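## Task

Lift the sticky-note cube out of the open drawer and set it on the desk, then push the drawer fully shut with all its other contents still in it. The cabinets must stay roughly where they were, the robot must not fall or finish leaning, and nothing may count as done if it stays in place only because the robot is holding it at the end.

## Robot and tools

Robot: a Hello Robot Stretch 4 in a physics simulator, with one arm. It has an omni-wheel base, a lift on a mast, a telescoping arm reaching forward, a three-joint wrist (yaw, pitch, roll) and a two-finger gripper. It is about 1.6 m tall, and the base rim lies within 0.23 m of the base origin. Cameras: head_camera, head_left_camera, head_right_camera (fisheye) and wrist_camera.

Frames: the base frame has its origin on the floor under the base centre, with x forward, y left and z up. hand_pose is reported in this frame, at a point between the open fingertips; with all wrist joints at zero its axes match the base axes, and the printed position may be slightly off. The odometry frame is the base frame at the start of the scene. base_odometry counts wheel turns only, so slipping shows up as travel. Its heading is positive to the left, from -3.142 to 3.142.

execute_actions: takes actions, a list holding one action or none (an empty list just reports), and cameras, a list of camera names (missing, null or ["all"] means all; [] means none; an unknown name rejects the call). One action can contain:
- base: exactly one relative command, measured from the base position in this scene's latest state report. translate_m is a straight drive in metres, forward positive, -2 to 2. strafe_m is a sideways move in metres, left positive, -2 to 2. rotate_rad is a turn in place in radians, counter-clockwise (left) positive, -3.2 to 3.2.
- joints: a single object of absolute targets by name, any subset. lift_m 0 to 1.2 m. arm_m (extension) 0 to 0.55 m. wrist_yaw_rad -1.134 to 4.276 (0 forward, positive left, 3.14 folded back; above 3.4 the arm may block it). wrist_pitch_rad -1.117 to 4.259 (0 level, 1.57 pointing down). wrist_roll_rad -1.117 to 4.259 (0 keeps the fingers level; positive turns clockwise seen from behind). gripper_m -0.038 to 0.141 (fingertip gap; below 0 the fingers press together). Done tolerances: lift and arm ±0.004, yaw and roll ±0.02, pitch ±0.05, gripper ±0.004. A joint target out of range is clipped and reported; any other bad value or unknown key rejects the whole call.
- pace: "slow", "default", "fast" or "max". Base speed is 0.1/0.3/0.4/0.6 m/s and turning is 1/2/3/4 rad/s for these paces; with lift_m above 0.2 both are further capped, down to 0.3 m/s and 1 rad/s at full height.
- contact_limits: {"arm_m": 0 to 0.75}, the force the arm may push before stopping, default 0.5.
- Or, on its own, end_of_arm "enable_torque" to re-power wrist or gripper motors that shut off.
All motions start together and may finish at different times, and each action lasts at most 15 s. A part left out of an action may still be driving toward an earlier target. If a call reports a stop, the later tool calls in the same reply are skipped.

wait: seconds, 0 to 10; returns state and images. zoom_image: camera plus region [x0,y0,x1,y1] in image pixels (at most 504x504) of that camera's latest full image. finished_scene: scene (1 or 2) ends that scene permanently, reports success and starts the next one. Replying without a tool call ends all remaining scenes.

Results: base_status and joint_status give how each motion ended. "done" for the base only means the wheels turned the commanded amount. "off_target": the part stopped short and may still push. "contact_stop_at_<key>": it hit something; that part goes slack (a slack lift can sink, and slack wheels can roll). "limit_stop_at_tilt": the lean is over 6 degrees, so lift, arm and wheels go slack and ignore commands. "limit_stop_at_own_body": self-collision; moving away still works. "torque_fault": a wrist or gripper motor is overloaded and limp until enable_torque. on_its_own lists things that were not commanded; its "held at" is a target, not a measured position. lidar_m gives 12 distances from the base origin in 30-degree sectors, counter-clockwise from straight ahead (4th left, 7th behind, 10th right); "-" means nothing seen or closer than 0.25 m. It misses clear objects and thin legs. wrist_depth_mm is a 7x7 grid of depths (100 to 2000 mm) from the top left. motor_effort is a percentage with the peak in brackets; the wheel values are positive toward a right turn. base_tilt is in degrees (forward and right positive, with about 1.5 degrees of fixed bias). If turned_by_wheels and turned_by_imu differ by more than about 0.1 rad, the base slipped or hit something.

Grasping: command a gripper_m smaller than the object's width to squeeze it. Gripper position and "done" do not confirm a grip; a firm hold shows up as a change in gripper effort. Fingers pressed on a surface can jam, so raise the lift to free them. Tipping up with roll can trigger self-collision stops. To unfold at the start, send lift_m 0.4 with wrist_yaw_rad 0.

Avoid: driving or turning with more than 1 kg held at arm_m above 0.2; hard, steady pushes with a high gripper or a large contact limit; dropping, slamming or knocking things over; moving the cabinets; finishing tilted. Close the drawer by pushing gently and let go so it stays closed without the robot. A loose object may occasionally get nudged.

Each tool is called after "Request:" as name(argument=value, ...), one argument or row to a line, values as JSON.

## Session

Request:
execute_actions(
  actions=[],
)

Scene clock: 0.00 s.
base_odometry: x=+0.000 y=+0.000 heading=+0.000 (m, m, rad; odometry frame)
turned_by_wheels: +0.000 (rad since the last result)
turned_by_imu: +0.000 (rad since the last result)
base_tilt: forward=-0.6 right=+0.0 (deg)
lidar_m: 1.89 1.28 1.29 1.64 1.51 1.56 2.03 1.95 1.17 1.34 2.37 2.64
base_status: not commanded
joint_positions: lift_m=+0.150 arm_m=+0.002 wrist_yaw_rad=+3.049 wrist_pitch_rad=-0.017 wrist_roll_rad=-0.002 gripper_m=+0.057
joint_status: not commanded
motor_effort: lift_m=+19 arm_m=-1 wrist_yaw_rad=-2 wrist_pitch_rad=-7 wrist_roll_rad=-1 gripper_m=-5 wheel_0=+0 wheel_1=+0 wheel_2=+0 (%)
hand_pose: x=-0.1062 y=+0.1137 z=+0.3332 quat_wxyz=(+0.046, +0.009, -0.001, +0.999) (m; base frame)
wrist_depth_mm: 142 193 - - 1863 1464 1281 / - 143 - - 1863 1499 1281 / - 141 - - 1863 1537 1308 / 110 142 278 - 1921 1537 1308 / 139 1863 - - 1921 1537 1308 / 1537 1537 221 1464 211 1281 1229 / 991 976 866 917 866 831 831
pictures: head_camera, head_left_camera, head_right_camera, wrist_camera
Images, in order (width x height): head_camera 420x560, head_left_camera 420x672, head_right_camera 420x672, wrist_camera 616x392.

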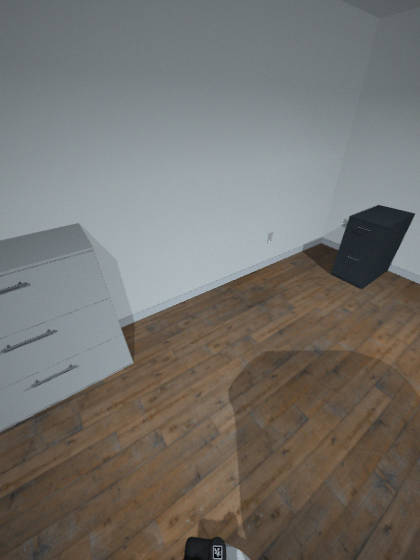

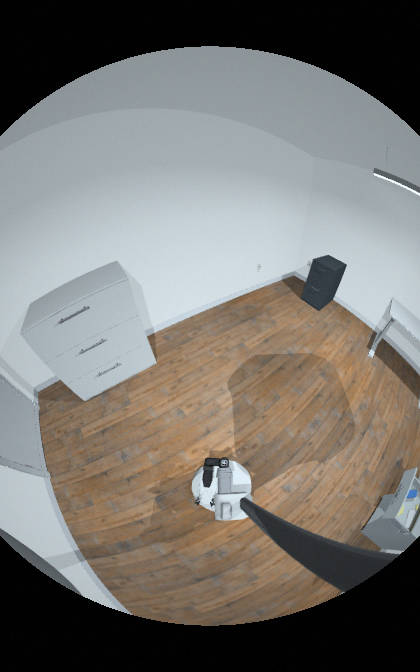

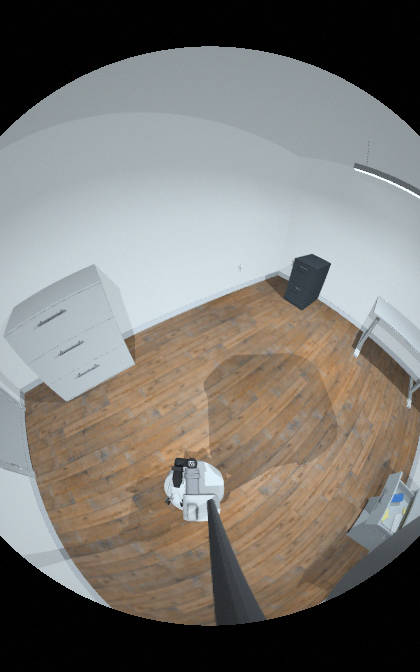

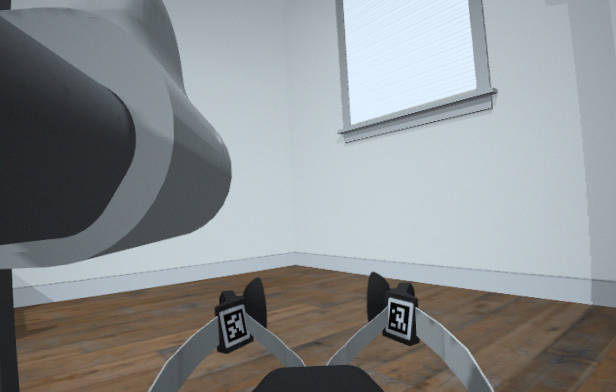

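Request:
execute_actions(
  actions=[
    {"base":{"rotate_rad":-1.8},"joints":{"lift_m":0.8,"wrist_yaw_rad":0},"pace":"fast"},
  ],
)

Scene clock: 16.00 s.
base_odometry: x=+0.000 y=+0.000 heading=-1.800 (m, m, rad; odometry frame)
turned_by_wheels: -1.800 (rad since the last result)
turned_by_imu: -1.829 (rad since the last result)
base_tilt: forward=-0.6 right=+0.0 (deg)
lidar_m: 1.17 2.38 2.65 2.17 1.31 1.26 1.46 1.53 1.52 1.67 1.94 1.28
base_status: done
joint_positions: lift_m=+0.800 arm_m=+0.002 wrist_yaw_rad=+0.000 wrist_pitch_rad=-0.017 wrist_roll_rad=-0.002 gripper_m=+0.057
joint_status: all done
motor_effort: lift_m=+22(23) arm_m=-1(0) wrist_yaw_rad=-3(10) wrist_pitch_rad=-6(7) wrist_roll_rad=-2(1) gripper_m=-4(3) wheel_0=+0(6) wheel_1=+0(10) wheel_2=+0(8) (%)
hand_pose: x=+0.4614 y=-0.0873 z=+0.9829 quat_wxyz=(+1.000, -0.001, -0.009, +0.000) (m; base frame)
wrist_depth_mm: - - - - 1921 1618 1397 / - - - - 1921 1618 1430 / - - - - 1921 1618 1464 / - - - - 1921 1618 1430 / - - - - 1983 1618 1430 / - - 220 - 212 1430 1430 / - - - 1078 976 1281 1430
pictures: head_camera, head_left_camera, head_right_camera, wrist_camera
camera_calibration (this result's frames):
wrist_camera: T_world_to_cam=[[0.0103982, -0.999026, -0.0428867, -0.048145], [0.0417382, 0.0432853, -0.998191, 1.03274], [0.999074, 0.00858939, 0.0421476, -0.27735], [0, 0, 0, 1]] pos_world=[0.234489, -0.0904182, 1.04049]
Images, in order (width x height): head_camera 420x560, head_left_camera 420x672, head_right_camera 420x672, wrist_camera 616x392.

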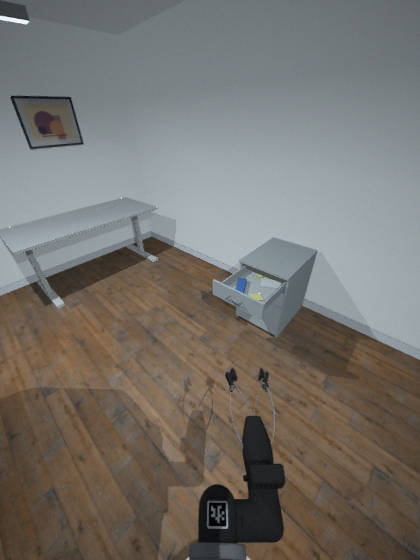

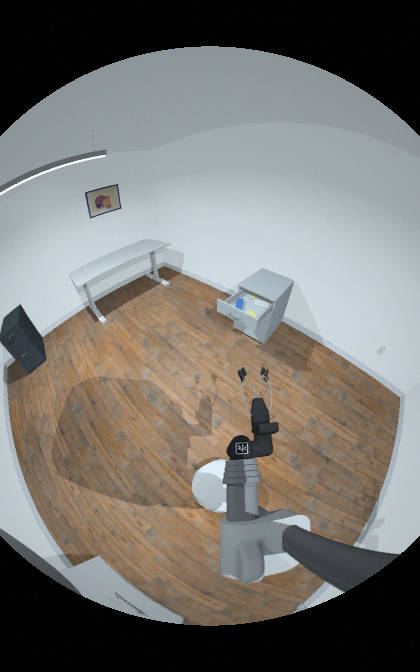

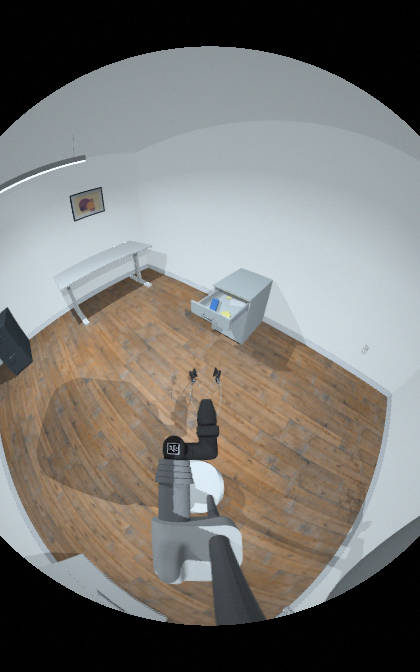

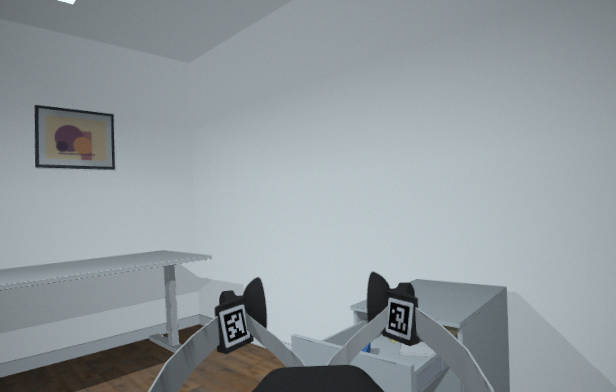

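Request:
zoom_image(
  camera="head_camera",
  region=[200, 225, 330, 345],
)

Region (200, 225, 330, 345) of head_camera's 420x560 image, scaled by 3.877, with more detail than that image has; it fills the top 465 rows of this view, and the rest is white.

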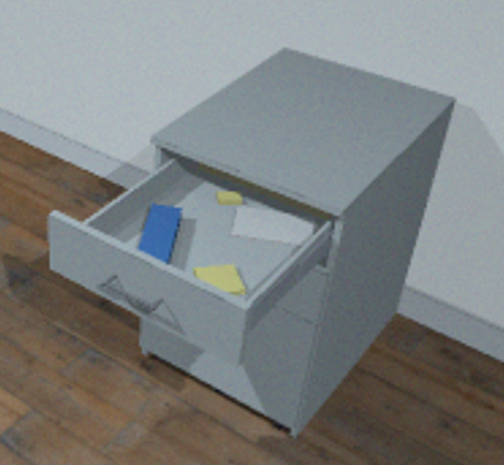

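Request:
execute_actions(
  actions=[
    {"base":{"translate_m":0.88},"joints":{"lift_m":0.85,"wrist_pitch_rad":1.57,"gripper_m":0.11},"pace":"fast"},
  ],
  cameras=[],
)

Request:
execute_actions(
  actions=[
    {"base":{"rotate_rad":-0.72},"pace":"fast"},
  ],
  cameras=[],
)

Request:
execute_actions(
  actions=[
    {"base":{"strafe_m":0.14},"joints":{"arm_m":0.2},"pace":"fast"},
  ],
)

Scene clock: 61.33 s.
base_odometry: x=-0.200 y=-0.857 heading=-1.800 (m, m, rad; odometry frame)
turned_by_wheels: +0.000 (rad since the last result)
turned_by_imu: -0.002 (rad since the last result)
base_tilt: forward=-0.6 right=+0.1 (deg)
lidar_m: 0.40 1.82 1.79 2.44 2.46 2.03 2.20 2.10 2.06 1.56 0.38 0.37
base_status: done
joint_positions: lift_m=+0.850 arm_m=+0.002 wrist_yaw_rad=+0.000 wrist_pitch_rad=+1.570 wrist_roll_rad=-0.002 gripper_m=+0.110
joint_status: all done
motor_effort: lift_m=+22(24) arm_m=-1(1) wrist_yaw_rad=-2(3) wrist_pitch_rad=+0(6) wrist_roll_rad=+0(1) gripper_m=-1(1) wheel_0=-2(5) wheel_1=-1(5) wheel_2=+0(8) (%)
hand_pose: x=+0.1732 y=-0.0874 z=+0.7395 quat_wxyz=(+0.707, -0.001, +0.707, +0.001) (m; base frame)
wrist_depth_mm: 976 976 976 439 351 439 436 / 976 991 960 960 407 377 946 / 976 976 976 960 960 410 946 / 976 976 960 960 960 960 946 / 960 976 759 750 946 946 931 / 960 960 222 750 741 946 931 / 976 960 750 147 946 946 946
pictures: none
No camera images: the call's "cameras" was empty. Leave "cameras" out to get every camera's image.

Scene clock: 62.80 s.
base_odometry: x=-0.200 y=-0.857 heading=-2.520 (m, m, rad; odometry frame)
turned_by_wheels: -0.720 (rad since the last result)
turned_by_imu: -0.731 (rad since the last result)
base_tilt: forward=-0.7 right=-0.1 (deg)
lidar_m: 0.37 0.36 1.90 1.82 1.86 2.56 2.00 2.02 2.18 2.07 1.82 1.33
base_status: done
joint_positions: lift_m=+0.850 arm_m=+0.002 wrist_yaw_rad=+0.000 wrist_pitch_rad=+1.570 wrist_roll_rad=-0.002 gripper_m=+0.110
joint_status: not commanded
motor_effort: lift_m=+22(22) arm_m=-1(1) wrist_yaw_rad=-2(2) wrist_pitch_rad=-1(0) wrist_roll_rad=+0(1) gripper_m=-1(1) wheel_0=+1(5) wheel_1=+2(8) wheel_2=+0(7) (%)
hand_pose: x=+0.1732 y=-0.0874 z=+0.7395 quat_wxyz=(+0.707, -0.001, +0.707, +0.001) (m; base frame)
wrist_depth_mm: 355 351 362 960 960 960 946 / 424 469 960 976 960 946 946 / 976 976 960 946 960 946 946 / 976 960 976 960 960 946 946 / 976 976 750 741 960 946 946 / 960 960 223 741 741 946 960 / 960 960 750 147 946 946 931
pictures: none
No camera images: the call's "cameras" was empty. Leave "cameras" out to get every camera's image.

Scene clock: 64.37 s.
base_odometry: x=-0.118 y=-0.971 heading=-2.520 (m, m, rad; odometry frame)
turned_by_wheels: +0.000 (rad since the last result)
turned_by_imu: +0.000 (rad since the last result)
base_tilt: forward=-0.5 right=+0.0 (deg)
lidar_m: 0.36 0.39 1.77 1.69 1.77 2.54 2.38 2.03 2.34 2.20 1.82 0.40
base_status: done
joint_positions: lift_m=+0.850 arm_m=+0.199 wrist_yaw_rad=+0.000 wrist_pitch_rad=+1.570 wrist_roll_rad=-0.002 gripper_m=+0.110
joint_status: all done
motor_effort: lift_m=+22(22) arm_m=+5(6) wrist_yaw_rad=-2(2) wrist_pitch_rad=+0(1) wrist_roll_rad=+1(2) gripper_m=-1(0) wheel_0=+1(9) wheel_1=-2(10) wheel_2=+1(0) (%)
hand_pose: x=+0.3704 y=-0.0874 z=+0.7395 quat_wxyz=(+0.707, -0.001, +0.707, +0.001) (m; base frame)
wrist_depth_mm: 433 418 445 442 960 946 946 / 439 415 442 442 960 946 931 / 436 445 442 439 946 946 946 / 433 439 445 439 946 946 946 / 976 960 397 946 960 946 946 / 960 960 222 820 946 931 946 / 976 960 741 147 931 946 931
pictures: head_camera, head_left_camera, head_right_camera, wrist_camera
camera_calibration (this result's frames):
wrist_camera: T_world_to_cam=[[-0.0428745, -0.999037, -0.00927734, -0.0628834], [-0.998747, 0.0430981, -0.0254201, 0.459537], [0.0257955, 0.00817585, -0.999634, 0.954698], [0, 0, 0, 1]] pos_world=[0.431638, -0.0904335, 0.965447]
Images, in order (width x height): head_camera 420x560, head_left_camera 420x672, head_right_camera 420x672, wrist_camera 616x392.

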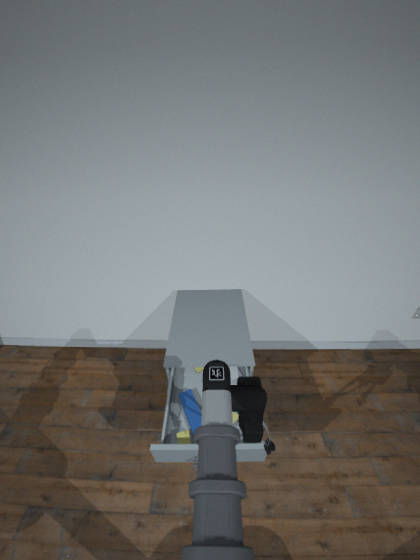

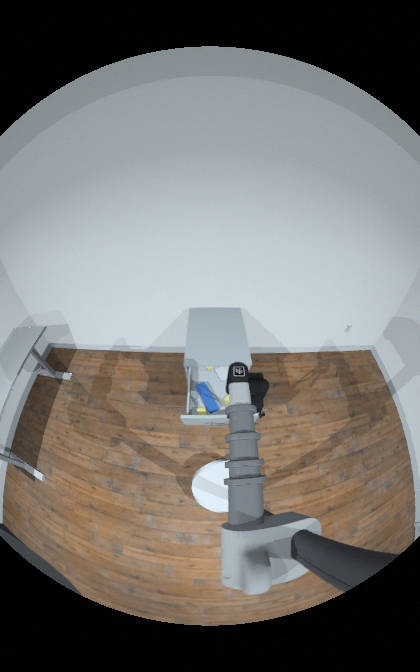

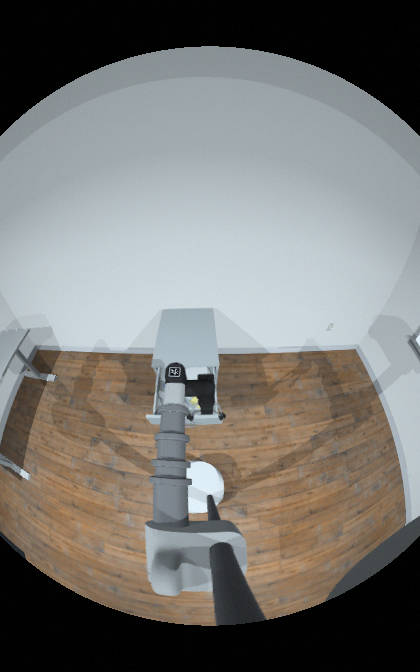

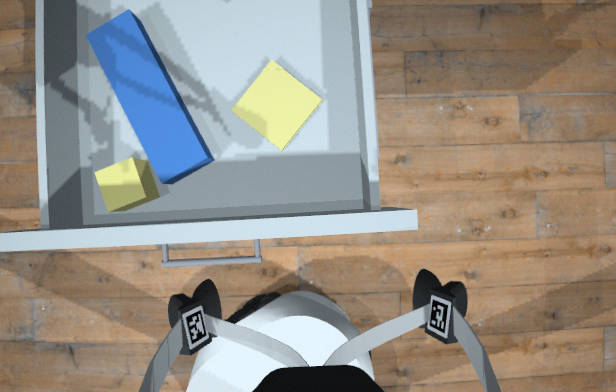

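Request:
zoom_image(
  camera="wrist_camera",
  region=[0, 100, 260, 280],
)

Request:
zoom_image(
  camera="head_camera",
  region=[140, 340, 290, 480],
)

Region (0, 100, 260, 280) of wrist_camera's 616x392 image, scaled by 1.938; it fills the top 349 rows of this view, and the rest is white.

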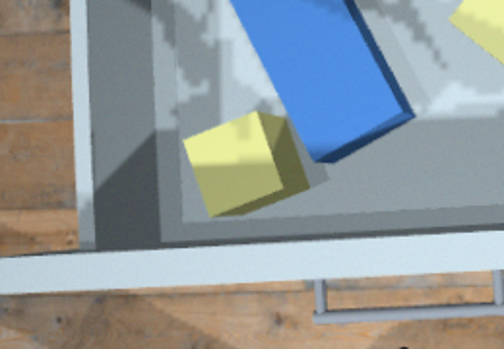

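Region (140, 340, 290, 480) of head_camera's 420x560 image, scaled by 3.360, with more detail than that image has; it fills the top 470 rows of this view, and the rest is white.

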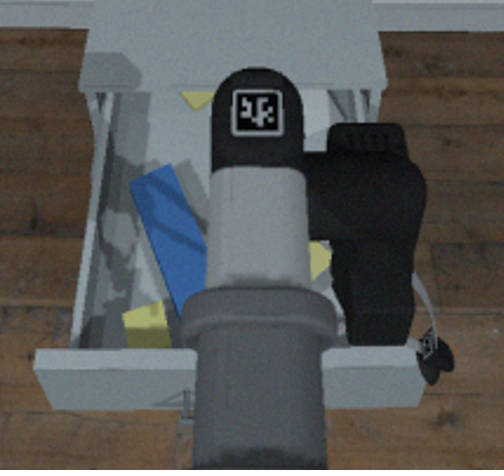

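Request:
execute_actions(
  actions=[
    {"base":{"strafe_m":0.197},"joints":{"arm_m":0.29,"wrist_roll_rad":-0.35,"gripper_m":0.07,"lift_m":0.77},"pace":"fast"},
  ],
  cameras=["head_camera","wrist_camera","head_right_camera"],
)

Scene clock: 117.20 s.
base_odometry: x=-0.003 y=-1.131 heading=-2.520 (m, m, rad; odometry frame)
turned_by_wheels: +0.000 (rad since the last result)
turned_by_imu: -0.001 (rad since the last result)
base_tilt: forward=-0.6 right=+0.0 (deg)
lidar_m: 0.37 1.36 1.56 1.49 1.53 2.31 2.43 2.10 2.53 2.39 1.83 0.37
base_status: done
joint_positions: lift_m=+0.770 arm_m=+0.289 wrist_yaw_rad=+0.000 wrist_pitch_rad=+1.570 wrist_roll_rad=-0.350 gripper_m=+0.070
joint_status: all done
motor_effort: lift_m=+15(21) arm_m=+5(6) wrist_yaw_rad=-2(3) wrist_pitch_rad=+1(2) wrist_roll_rad=-2(4) gripper_m=-3(2) wheel_0=+1(9) wheel_1=-2(12) wheel_2=+1(2) (%)
hand_pose: x=+0.4604 y=-0.0874 z=+0.6600 quat_wxyz=(+0.697, -0.123, +0.696, +0.123) (m; base frame)
wrist_depth_mm: 917 904 891 362 362 347 347 / 904 891 891 343 359 355 355 / 904 891 904 362 357 355 355 / 904 891 364 362 330 355 353 / 904 891 362 324 330 345 353 / 904 891 221 343 210 355 353 / 891 891 255 160 277 334 351
pictures: head_camera, head_right_camera, wrist_camera
camera_calibration (this result's frames):
wrist_camera: T_world_to_cam=[[0.300338, -0.953791, -0.00894383, -0.214025], [-0.95359, -0.300036, -0.0253886, 0.49659], [0.0215319, 0.0161539, -0.999638, 0.87562], [0, 0, 0, 1]] pos_world=[0.518969, -0.0692847, 0.885996]
Images, in order (width x height): head_camera 420x560, head_right_camera 420x672, wrist_camera 616x392.

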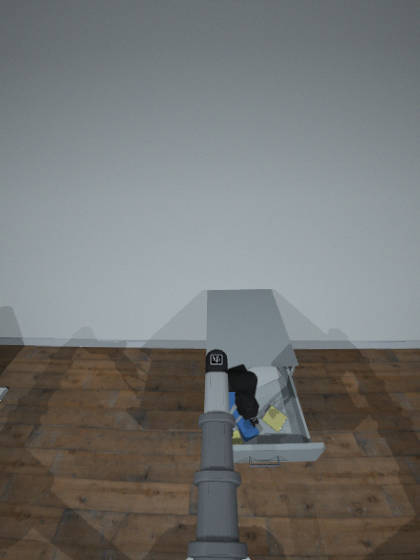

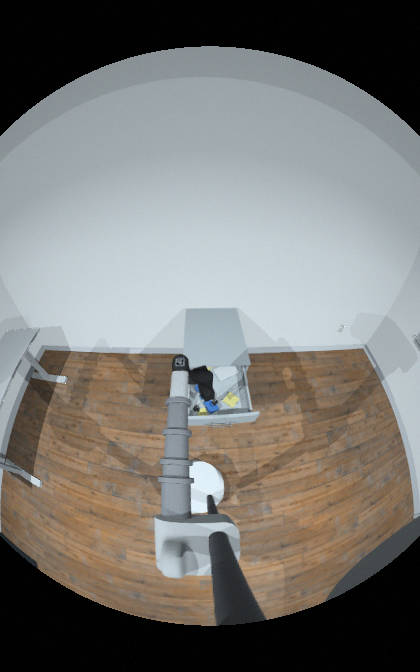

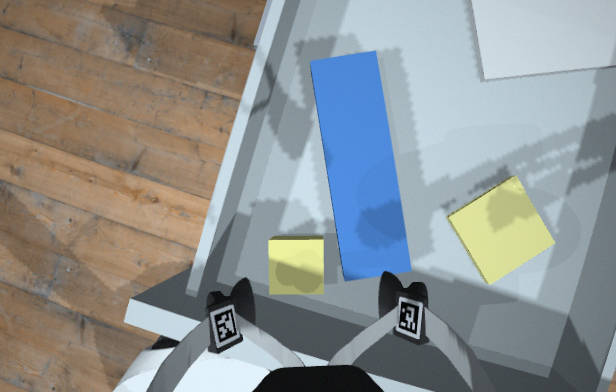

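Request:
execute_actions(
  actions=[
    {"base":{"strafe_m":0.017},"joints":{"arm_m":0.284,"wrist_roll_rad":-0.30,"gripper_m":0.062,"lift_m":0.72},"pace":"default"},
  ],
  cameras=["wrist_camera","head_right_camera"],
)

Scene clock: 148.50 s.
base_odometry: x=+0.006 y=-1.145 heading=-2.520 (m, m, rad; odometry frame)
turned_by_wheels: +0.000 (rad since the last result)
turned_by_imu: +0.000 (rad since the last result)
base_tilt: forward=-0.6 right=+0.0 (deg)
lidar_m: 0.38 1.35 1.52 1.46 1.52 2.27 2.41 2.11 2.55 2.42 1.82 0.37
base_status: done
joint_positions: lift_m=+0.720 arm_m=+0.285 wrist_yaw_rad=+0.000 wrist_pitch_rad=+1.570 wrist_roll_rad=-0.300 gripper_m=+0.062
joint_status: all done
motor_effort: lift_m=+15(14) arm_m=-5(0) wrist_yaw_rad=-3(3) wrist_pitch_rad=+1(0) wrist_roll_rad=+0(2) gripper_m=-3(4) wheel_0=+0(5) wheel_1=-1(7) wheel_2=+1(2) (%)
hand_pose: x=+0.4560 y=-0.0874 z=+0.6101 quat_wxyz=(+0.699, -0.106, +0.699, +0.106) (m; base frame)
wrist_depth_mm: 854 854 842 312 309 309 297 / 854 842 842 312 282 307 306 / 854 842 842 312 281 307 306 / 842 842 312 312 279 307 296 / 842 842 314 274 279 307 296 / 842 842 218 285 211 306 304 / 842 208 206 162 255 294 304
pictures: head_right_camera, wrist_camera
camera_calibration (this result's frames):
wrist_camera: T_world_to_cam=[[0.252888, -0.967453, -0.00901722, -0.192681], [-0.967241, -0.252597, -0.0252976, 0.501504], [0.0221965, 0.0151193, -0.999639, 0.825388], [0, 0, 0, 1]] pos_world=[0.515481, -0.0722112, 0.836039]
Images, in order (width x height): head_right_camera 420x672, wrist_camera 616x392.

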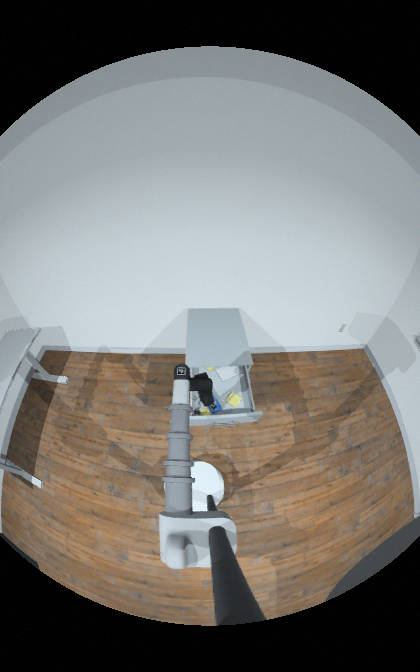

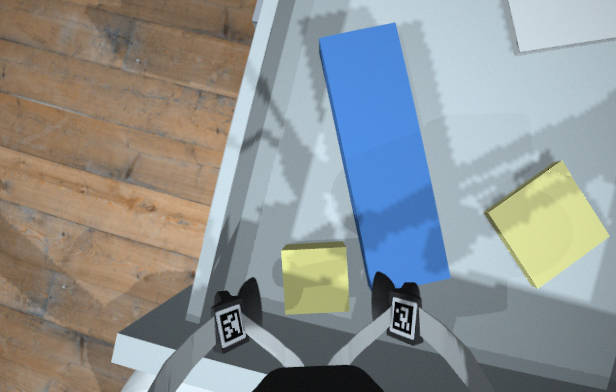

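Request:
zoom_image(
  camera="wrist_camera",
  region=[170, 220, 470, 392],
)

Region (170, 220, 470, 392) of wrist_camera's 616x392 image, scaled by 1.680; it fills the top 289 rows of this view, and the rest is white.

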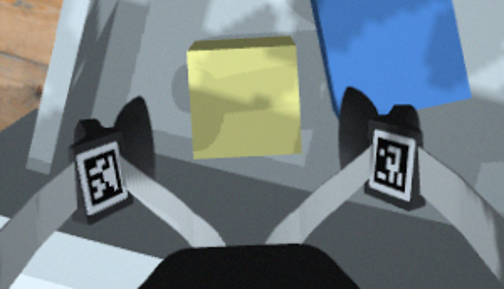

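Request:
execute_actions(
  actions=[
    {"base":{"strafe_m":0.004},"joints":{"gripper_m":0.055,"lift_m":0.695},"pace":"slow"},
  ],
  cameras=["wrist_camera"],
)

Scene clock: 172.53 s.
base_odometry: x=+0.009 y=-1.148 heading=-2.520 (m, m, rad; odometry frame)
turned_by_wheels: +0.000 (rad since the last result)
turned_by_imu: +0.000 (rad since the last result)
base_tilt: forward=-0.6 right=+0.0 (deg)
lidar_m: 0.39 1.37 1.52 1.47 1.54 2.28 2.41 2.10 2.55 2.44 0.56 0.38
base_status: done
joint_positions: lift_m=+0.695 arm_m=+0.285 wrist_yaw_rad=+0.000 wrist_pitch_rad=+1.570 wrist_roll_rad=-0.300 gripper_m=+0.055
joint_status: all done
motor_effort: lift_m=+14(14) arm_m=-5(5) wrist_yaw_rad=-4(2) wrist_pitch_rad=+1(0) wrist_roll_rad=+0(0) gripper_m=-4(4) wheel_0=-2(3) wheel_1=+3(3) wheel_2=+1(0) (%)
hand_pose: x=+0.4560 y=-0.0874 z=+0.5851 quat_wxyz=(+0.699, -0.106, +0.699, +0.106) (m; base frame)
wrist_depth_mm: 831 820 820 287 257 283 276 / 820 820 809 287 255 285 282 / 820 809 809 287 255 283 281 / 820 820 287 287 255 282 271 / 820 820 287 286 254 282 272 / 820 809 228 248 212 281 279 / 820 188 191 221 259 281 279
pictures: wrist_camera
camera_calibration (this result's frames):
wrist_camera: T_world_to_cam=[[0.252888, -0.967454, -0.00901722, -0.192906], [-0.967241, -0.252597, -0.0252976, 0.500871], [0.0221965, 0.0151193, -0.999639, 0.800416], [0, 0, 0, 1]] pos_world=[0.51548, -0.0722112, 0.811058]
Images, in order (width x height): wrist_camera 616x392.

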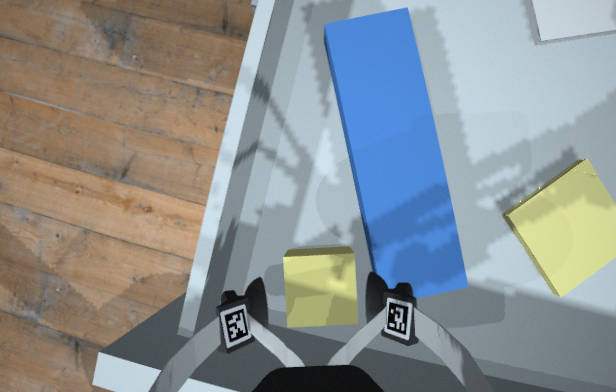

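Request:
execute_actions(
  actions=[
    {"joints":{"lift_m":0.672},"pace":"slow"},
  ],
  cameras=["wrist_camera"],
)

Scene clock: 178.80 s.
base_odometry: x=+0.009 y=-1.148 heading=-2.520 (m, m, rad; odometry frame)
turned_by_wheels: +0.000 (rad since the last result)
turned_by_imu: +0.000 (rad since the last result)
base_tilt: forward=-0.7 right=+0.0 (deg)
lidar_m: 0.39 1.36 1.52 1.47 1.53 2.30 2.42 2.08 2.55 2.43 0.55 0.37
base_status: not commanded
joint_positions: lift_m=+0.672 arm_m=+0.285 wrist_yaw_rad=+0.000 wrist_pitch_rad=+1.570 wrist_roll_rad=-0.300 gripper_m=+0.055
joint_status: all done
motor_effort: lift_m=+14(14) arm_m=-5(5) wrist_yaw_rad=-3(3) wrist_pitch_rad=+0(0) wrist_roll_rad=+1(0) gripper_m=-4(1) wheel_0=-2(2) wheel_1=+3(3) wheel_2=+1(0) (%)
hand_pose: x=+0.4560 y=-0.0874 z=+0.5621 quat_wxyz=(+0.699, -0.106, +0.699, +0.106) (m; base frame)
wrist_depth_mm: 798 788 788 264 234 262 259 / 798 798 788 264 233 260 259 / 809 798 265 264 232 259 259 / 788 798 264 264 232 259 251 / 798 788 264 263 232 258 249 / 798 788 206 225 210 259 258 / 798 186 191 222 259 258 257
pictures: wrist_camera
camera_calibration (this result's frames):
wrist_camera: T_world_to_cam=[[0.252885, -0.967454, -0.00901722, -0.193112], [-0.967242, -0.252594, -0.0252976, 0.500289], [0.0221966, 0.0151192, -0.999639, 0.777426], [0, 0, 0, 1]] pos_world=[0.51548, -0.0722114, 0.78806]
Images, in order (width x height): wrist_camera 616x392.

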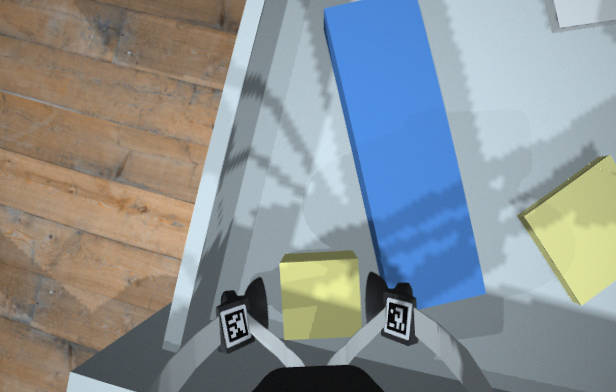

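Request:
execute_actions(
  actions=[
    {"joints":{"lift_m":0.662},"pace":"slow"},
  ],
  cameras=["wrist_camera"],
)

Scene clock: 186.47 s.
base_odometry: x=+0.009 y=-1.148 heading=-2.520 (m, m, rad; odometry frame)
turned_by_wheels: +0.000 (rad since the last result)
turned_by_imu: +0.000 (rad since the last result)
base_tilt: forward=-0.7 right=+0.1 (deg)
lidar_m: 0.40 1.35 1.53 1.45 1.53 2.27 2.42 2.12 2.57 2.43 1.82 0.40
base_status: not commanded
joint_positions: lift_m=+0.663 arm_m=+0.285 wrist_yaw_rad=-0.001 wrist_pitch_rad=+1.571 wrist_roll_rad=-0.300 gripper_m=+0.055
joint_status: all done
motor_effort: lift_m=+2(12) arm_m=-4(5) wrist_yaw_rad=+2(3) wrist_pitch_rad=-4(9) wrist_roll_rad=-3(3) gripper_m=-1(3) wheel_0=+0(2) wheel_1=+3(3) wheel_2=+1(1) (%)
hand_pose: x=+0.4553 y=-0.0874 z=+0.5531 quat_wxyz=(+0.699, -0.105, +0.699, +0.105) (m; base frame)
wrist_depth_mm: 798 788 788 263 232 259 259 / 798 788 778 263 231 260 258 / 788 788 263 262 230 259 258 / 788 788 262 260 230 258 249 / 788 778 262 260 229 257 247 / 788 788 211 222 207 257 256 / 788 187 191 158 257 256 255
pictures: wrist_camera
camera_calibration (this result's frames):
wrist_camera: T_world_to_cam=[[0.250861, -0.967978, -0.00939603, -0.191933], [-0.967801, -0.250584, -0.0238463, 0.49902], [0.0207282, 0.0150756, -0.999671, 0.769131], [0, 0, 0, 1]] pos_world=[0.515158, -0.0723353, 0.778975]
Images, in order (width x height): wrist_camera 616x392.

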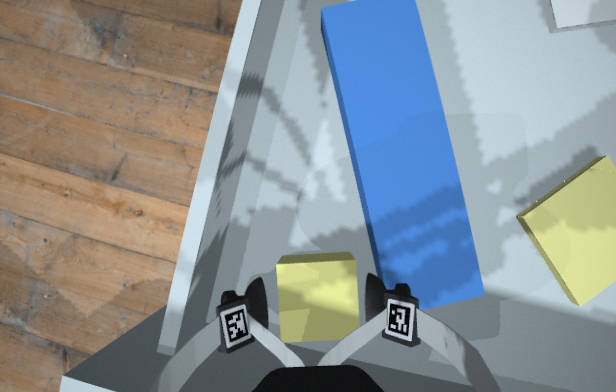

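Request:
execute_actions(
  actions=[
    {"joints":{"lift_m":0.673,"gripper_m":0.04},"pace":"slow"},
  ],
  cameras=["wrist_camera"],
)

Scene clock: 197.00 s.
base_odometry: x=+0.009 y=-1.148 heading=-2.520 (m, m, rad; odometry frame)
turned_by_wheels: +0.000 (rad since the last result)
turned_by_imu: -0.001 (rad since the last result)
base_tilt: forward=-0.7 right=+0.1 (deg)
lidar_m: 0.37 1.37 1.52 1.47 1.52 2.30 2.41 2.10 2.57 2.43 1.81 0.38
base_status: not commanded
joint_positions: lift_m=+0.673 arm_m=+0.285 wrist_yaw_rad=+0.000 wrist_pitch_rad=+1.570 wrist_roll_rad=-0.300 gripper_m=+0.040
joint_status: all done
motor_effort: lift_m=+23(23) arm_m=-4(4) wrist_yaw_rad=-3(1) wrist_pitch_rad=+3(6) wrist_roll_rad=+0(2) gripper_m=-4(6) wheel_0=+0(0) wheel_1=+3(3) wheel_2=+1(1) (%)
hand_pose: x=+0.4560 y=-0.0874 z=+0.5624 quat_wxyz=(+0.700, -0.106, +0.699, +0.106) (m; base frame)
wrist_depth_mm: 798 798 798 265 234 260 260 / 798 788 788 265 233 260 259 / 809 788 265 264 233 259 259 / 798 788 264 264 232 259 249 / 798 788 265 257 232 259 249 / 798 798 206 226 208 258 258 / 798 180 183 165 249 258 258
pictures: wrist_camera
camera_calibration (this result's frames):
wrist_camera: T_world_to_cam=[[0.2527, -0.967503, -0.0089336, -0.193071], [-0.967282, -0.252406, -0.0256194, 0.500492], [0.022532, 0.0151153, -0.999632, 0.777563], [0, 0, 0, 1]] pos_world=[0.515386, -0.072223, 0.788374]
Images, in order (width x height): wrist_camera 616x392.

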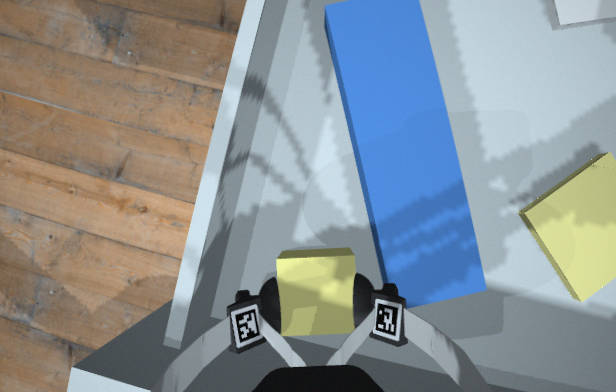

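Request:
execute_actions(
  actions=[
    {"base":{"strafe_m":0.013},"pace":"slow"},
  ],
  cameras=[],
)

Request:
execute_actions(
  actions=[
    {"joints":{"gripper_m":0.047}},
  ],
  cameras=[],
)

Request:
execute_actions(
  actions=[
    {"joints":{"lift_m":0.661},"pace":"slow"},
  ],
  cameras=["wrist_camera"],
)

Scene clock: 208.30 s.
base_odometry: x=+0.016 y=-1.159 heading=-2.519 (m, m, rad; odometry frame)
turned_by_wheels: +0.000 (rad since the last result)
turned_by_imu: +0.000 (rad since the last result)
base_tilt: forward=-0.6 right=+0.1 (deg)
lidar_m: 0.38 1.36 1.50 1.45 1.51 2.25 2.44 2.12 2.56 2.43 0.55 0.39
base_status: done
joint_positions: lift_m=+0.673 arm_m=+0.285 wrist_yaw_rad=+0.000 wrist_pitch_rad=+1.570 wrist_roll_rad=-0.300 gripper_m=+0.040
joint_status: not commanded
motor_effort: lift_m=+23(23) arm_m=-4(4) wrist_yaw_rad=-4(3) wrist_pitch_rad=+1(0) wrist_roll_rad=-1(1) gripper_m=-4(2) wheel_0=-1(5) wheel_1=+2(6) wheel_2=+1(2) (%)
hand_pose: x=+0.4560 y=-0.0874 z=+0.5624 quat_wxyz=(+0.700, -0.106, +0.699, +0.106) (m; base frame)
wrist_depth_mm: 798 798 788 264 233 262 259 / 798 798 788 265 234 262 259 / 798 798 788 264 233 259 259 / 798 788 265 264 233 231 259 / 798 798 265 257 239 230 258 / 798 788 206 225 208 258 258 / 798 197 183 165 249 258 257
pictures: none
No camera images: the call's "cameras" was empty. Leave "cameras" out to get every camera's image.

Scene clock: 208.97 s.
base_odometry: x=+0.016 y=-1.159 heading=-2.519 (m, m, rad; odometry frame)
turned_by_wheels: +0.000 (rad since the last result)
turned_by_imu: +0.000 (rad since the last result)
base_tilt: forward=-0.6 right=+0.0 (deg)
lidar_m: 0.52 1.35 1.52 1.46 1.50 2.24 2.42 2.11 2.57 2.43 0.53 0.39
base_status: not commanded
joint_positions: lift_m=+0.673 arm_m=+0.285 wrist_yaw_rad=+0.000 wrist_pitch_rad=+1.570 wrist_roll_rad=-0.300 gripper_m=+0.047
joint_status: all done
motor_effort: lift_m=+23(23) arm_m=-4(4) wrist_yaw_rad=-4(4) wrist_pitch_rad=+1(0) wrist_roll_rad=-1(1) gripper_m=-3(4) wheel_0=-1(1) wheel_1=+2(2) wheel_2=+1(1) (%)
hand_pose: x=+0.4560 y=-0.0874 z=+0.5624 quat_wxyz=(+0.700, -0.106, +0.699, +0.106) (m; base frame)
wrist_depth_mm: 798 798 798 264 233 262 259 / 809 788 798 265 233 260 259 / 798 788 788 264 233 259 259 / 798 788 265 264 232 231 258 / 798 798 265 258 249 231 258 / 798 788 206 225 209 258 258 / 798 197 185 153 250 259 258
pictures: none
No camera images: the call's "cameras" was empty. Leave "cameras" out to get every camera's image.

Scene clock: 209.73 s.
base_odometry: x=+0.016 y=-1.159 heading=-2.519 (m, m, rad; odometry frame)
turned_by_wheels: +0.000 (rad since the last result)
turned_by_imu: +0.000 (rad since the last result)
base_tilt: forward=-0.6 right=+0.1 (deg)
lidar_m: 0.52 1.35 1.51 1.46 1.52 2.27 2.42 2.12 2.58 2.43 0.55 0.39
base_status: not commanded
joint_positions: lift_m=+0.661 arm_m=+0.285 wrist_yaw_rad=+0.000 wrist_pitch_rad=+1.570 wrist_roll_rad=-0.300 gripper_m=+0.047
joint_status: all done
motor_effort: lift_m=+15(23) arm_m=-4(4) wrist_yaw_rad=-3(3) wrist_pitch_rad=+2(1) wrist_roll_rad=-2(1) gripper_m=-3(3) wheel_0=-1(2) wheel_1=+2(2) wheel_2=+1(1) (%)
hand_pose: x=+0.4560 y=-0.0874 z=+0.5511 quat_wxyz=(+0.700, -0.106, +0.699, +0.106) (m; base frame)
wrist_depth_mm: 788 788 778 253 222 250 248 / 788 778 768 253 222 249 248 / 788 788 778 252 221 248 248 / 788 788 253 252 221 220 248 / 788 788 254 252 249 220 246 / 788 778 194 213 209 248 247 / 788 196 185 153 250 247 246
pictures: wrist_camera
camera_calibration (this result's frames):
wrist_camera: T_world_to_cam=[[0.2527, -0.967503, -0.00895211, -0.193156], [-0.967284, -0.252406, -0.0255485, 0.500144], [0.0224587, 0.0151153, -0.999633, 0.766297], [0, 0, 0, 1]] pos_world=[0.515381, -0.072223, 0.777065]
Images, in order (width x height): wrist_camera 616x392.

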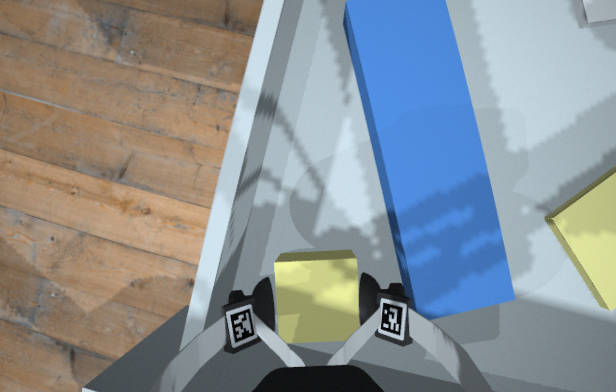

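Clean descent. Grip and lift.

Request:
execute_actions(
  actions=[
    {"joints":{"gripper_m":0.02}},
  ],
  cameras=[],
)

Request:
execute_actions(
  actions=[
    {"joints":{"lift_m":0.78}},
  ],
)

Scene clock: 215.97 s.
base_odometry: x=+0.016 y=-1.159 heading=-2.519 (m, m, rad; odometry frame)
turned_by_wheels: +0.000 (rad since the last result)
turned_by_imu: +0.000 (rad since the last result)
base_tilt: forward=-0.6 right=+0.0 (deg)
lidar_m: 0.52 1.35 1.51 1.46 1.52 2.24 2.40 2.13 2.57 2.44 0.55 0.38
base_status: not commanded
joint_positions: lift_m=+0.661 arm_m=+0.285 wrist_yaw_rad=+0.000 wrist_pitch_rad=+1.570 wrist_roll_rad=-0.300 gripper_m=+0.020
joint_status: all done
motor_effort: lift_m=+14(15) arm_m=-4(4) wrist_yaw_rad=-3(3) wrist_pitch_rad=+0(0) wrist_roll_rad=-2(1) gripper_m=-16(18) wheel_0=-2(1) wheel_1=+2(2) wheel_2=+1(1) (%)
hand_pose: x=+0.4560 y=-0.0874 z=+0.5511 quat_wxyz=(+0.700, -0.106, +0.699, +0.106) (m; base frame)
wrist_depth_mm: 798 788 778 253 222 250 249 / 788 778 778 253 221 250 248 / 788 788 778 253 221 248 248 / 788 778 253 253 221 220 247 / 788 778 253 252 250 220 247 / 788 778 193 207 202 247 246 / 788 193 182 206 247 246 247
pictures: none
No camera images: the call's "cameras" was empty. Leave "cameras" out to get every camera's image.

Scene clock: 217.50 s.
base_odometry: x=+0.016 y=-1.159 heading=-2.519 (m, m, rad; odometry frame)
turned_by_wheels: +0.000 (rad since the last result)
turned_by_imu: +0.000 (rad since the last result)
base_tilt: forward=-0.6 right=+0.0 (deg)
lidar_m: 0.36 1.34 1.51 1.46 1.52 2.27 2.42 2.13 2.55 2.44 0.53 0.37
base_status: not commanded
joint_positions: lift_m=+0.780 arm_m=+0.285 wrist_yaw_rad=+0.000 wrist_pitch_rad=+1.570 wrist_roll_rad=-0.300 gripper_m=+0.020
joint_status: all done
motor_effort: lift_m=+23(24) arm_m=-4(4) wrist_yaw_rad=-3(3) wrist_pitch_rad=+0(0) wrist_roll_rad=-1(1) gripper_m=-16(17) wheel_0=-1(1) wheel_1=+2(2) wheel_2=+1(1) (%)
hand_pose: x=+0.4559 y=-0.0874 z=+0.6694 quat_wxyz=(+0.699, -0.106, +0.699, +0.106) (m; base frame)
wrist_depth_mm: 917 904 891 370 368 368 355 / 904 904 904 370 340 366 366 / 904 904 891 370 338 366 364 / 917 904 904 370 338 366 353 / 904 904 891 370 338 366 357 / 904 891 267 207 202 366 364 / 891 891 676 207 263 272 357
pictures: head_camera, head_left_camera, head_right_camera, wrist_camera
camera_calibration (this result's frames):
wrist_camera: T_world_to_cam=[[0.252697, -0.967503, -0.00900025, -0.19205], [-0.967289, -0.252405, -0.025364, 0.502992], [0.022268, 0.0151153, -0.999638, 0.884649], [0, 0, 0, 1]] pos_world=[0.515369, -0.072223, 0.895358]
Images, in order (width x height): head_camera 420x560, head_left_camera 420x672, head_right_camera 420x672, wrist_camera 616x392.

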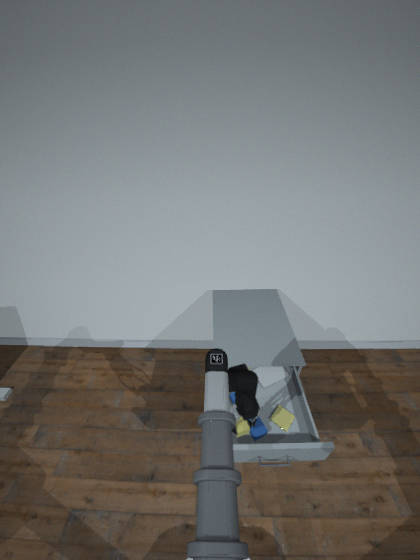

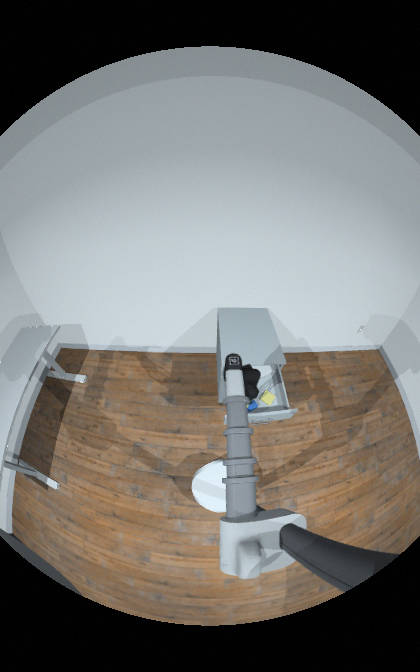

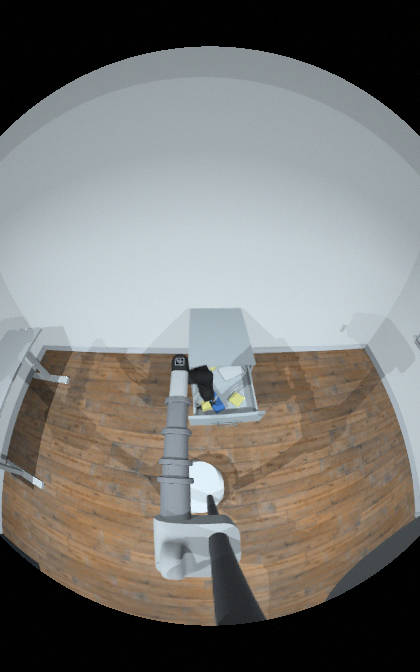

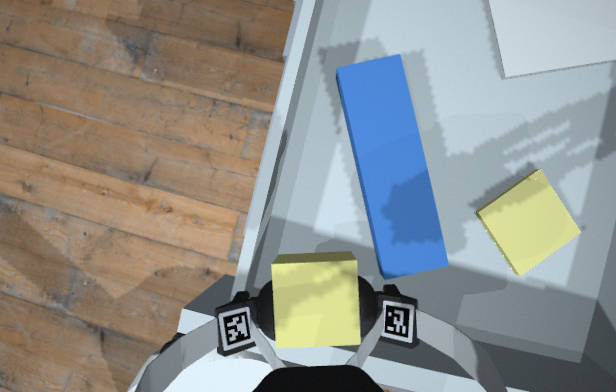

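Request:
execute_actions(
  actions=[
    {"base":{"rotate_rad":1.45},"joints":{"lift_m":0.96,"wrist_roll_rad":0}},
  ],
  cameras=["head_camera"],
)

Scene clock: 226.43 s.
base_odometry: x=+0.016 y=-1.159 heading=-1.069 (m, m, rad; odometry frame)
turned_by_wheels: +1.450 (rad since the last result)
turned_by_imu: +1.472 (rad since the last result)
base_tilt: forward=-0.6 right=+0.0 (deg)
lidar_m: 1.42 1.47 2.12 2.43 2.15 2.51 2.45 2.08 0.39 0.37 1.31 1.58
base_status: done
joint_positions: lift_m=+0.960 arm_m=+0.285 wrist_yaw_rad=+0.000 wrist_pitch_rad=+1.570 wrist_roll_rad=+0.000 gripper_m=+0.020
joint_status: all done
motor_effort: lift_m=+23(23) arm_m=-4(4) wrist_yaw_rad=-3(3) wrist_pitch_rad=+0(1) wrist_roll_rad=+0(4) gripper_m=-16(16) wheel_0=+1(7) wheel_1=-1(4) wheel_2=+0(7) (%)
hand_pose: x=+0.4559 y=-0.0874 z=+0.8494 quat_wxyz=(+0.707, +0.000, +0.707, +0.000) (m; base frame)
wrist_depth_mm: 1098 1078 1078 1060 1060 1060 1060 / 1078 1078 1078 1078 1078 1060 1042 / 1078 1078 1078 1060 1060 1060 1042 / 1098 1078 1060 1078 1060 1042 1042 / 1078 1078 1078 1060 1060 1060 1042 / 1078 1078 1060 206 202 1042 1042 / 1098 1078 854 207 1060 1060 931
pictures: head_camera
Images, in order (width x height): head_camera 420x560.

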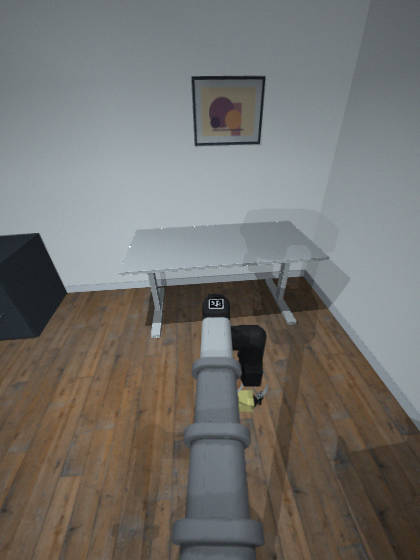

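Request:
execute_actions(
  actions=[
    {"base":{"translate_m":0.9},"joints":{"arm_m":0.52,"lift_m":0.93},"pace":"fast"},
  ],
  cameras=["head_camera","wrist_camera"],
)

Scene clock: 237.03 s.
base_odometry: x=+0.449 y=-1.948 heading=-1.069 (m, m, rad; odometry frame)
turned_by_wheels: +0.000 (rad since the last result)
turned_by_imu: -0.001 (rad since the last result)
base_tilt: forward=-0.6 right=+0.0 (deg)
lidar_m: 0.54 0.58 0.72 1.86 2.59 2.71 3.37 0.91 1.11 1.18 0.93 0.60
base_status: done
joint_positions: lift_m=+0.930 arm_m=+0.519 wrist_yaw_rad=+0.000 wrist_pitch_rad=+1.570 wrist_roll_rad=+0.000 gripper_m=+0.020
joint_status: all done
motor_effort: lift_m=+15(22) arm_m=+5(8) wrist_yaw_rad=-2(3) wrist_pitch_rad=-1(2) wrist_roll_rad=+0(0) gripper_m=-16(16) wheel_0=-1(4) wheel_1=+1(3) wheel_2=+0(8) (%)
hand_pose: x=+0.6904 y=-0.0874 z=+0.8200 quat_wxyz=(+0.707, +0.000, +0.707, +0.000) (m; base frame)
wrist_depth_mm: 329 325 325 324 322 319 317 / 329 327 325 324 320 319 317 / 327 325 324 324 320 319 317 / 327 325 325 322 320 319 317 / 327 325 324 322 320 319 317 / 325 324 322 207 202 317 317 / 327 324 322 207 319 317 1008
pictures: head_camera, wrist_camera
camera_calibration (this result's frames):
wrist_camera: T_world_to_cam=[[-0.0443986, -0.998971, -0.00927575, -0.0473597], [-0.998682, 0.0446212, -0.0253526, 0.781214], [0.0257404, 0.00813791, -0.999636, 1.02699], [0, 0, 0, 1]] pos_world=[0.751647, -0.0905272, 1.04599]
Images, in order (width x height): head_camera 420x560, wrist_camera 616x392.

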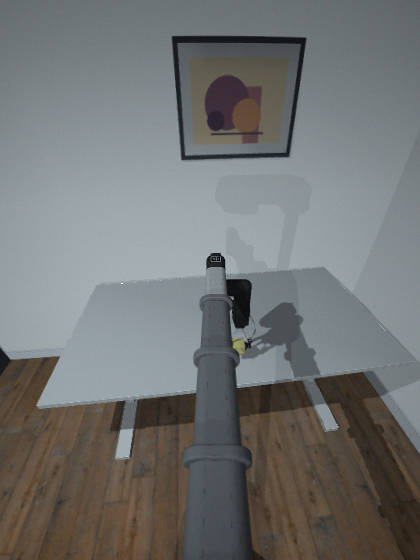

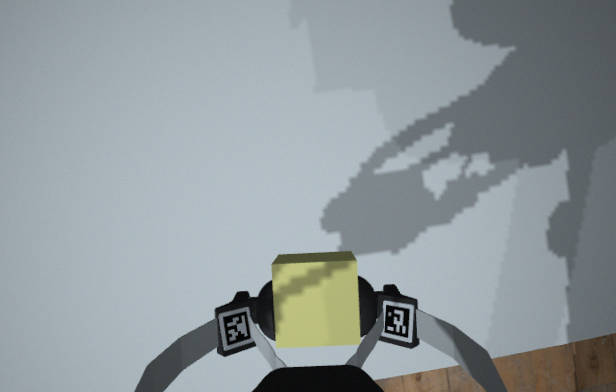

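Request:
execute_actions(
  actions=[
    {"base":{"translate_m":0.04},"joints":{"arm_m":0.545,"lift_m":0.863}},
  ],
  cameras=[],
)

Scene clock: 244.33 s.
base_odometry: x=+0.468 y=-1.983 heading=-1.069 (m, m, rad; odometry frame)
turned_by_wheels: +0.000 (rad since the last result)
turned_by_imu: +0.000 (rad since the last result)
base_tilt: forward=-0.7 right=-0.1 (deg)
lidar_m: 0.49 0.53 0.67 1.75 2.60 2.72 3.43 0.95 1.17 1.18 0.84 0.55
base_status: done
joint_positions: lift_m=+0.863 arm_m=+0.544 wrist_yaw_rad=+0.000 wrist_pitch_rad=+1.570 wrist_roll_rad=+0.000 gripper_m=+0.020
joint_status: all done
motor_effort: lift_m=+15(14) arm_m=+5(3) wrist_yaw_rad=-2(3) wrist_pitch_rad=-2(1) wrist_roll_rad=+0(2) gripper_m=-16(15) wheel_0=+1(4) wheel_1=+0(5) wheel_2=+0(9) (%)
hand_pose: x=+0.7153 y=-0.0874 z=+0.7530 quat_wxyz=(+0.707, +0.000, +0.707, +0.000) (m; base frame)
wrist_depth_mm: 260 258 257 255 255 253 252 / 259 258 257 255 253 253 251 / 259 258 256 255 254 253 251 / 259 257 256 255 253 253 251 / 259 257 256 254 253 252 251 / 258 257 256 206 202 252 251 / 259 256 255 207 253 250 250
pictures: none
No camera images: the call's "cameras" was empty. Leave "cameras" out to get every camera's image.


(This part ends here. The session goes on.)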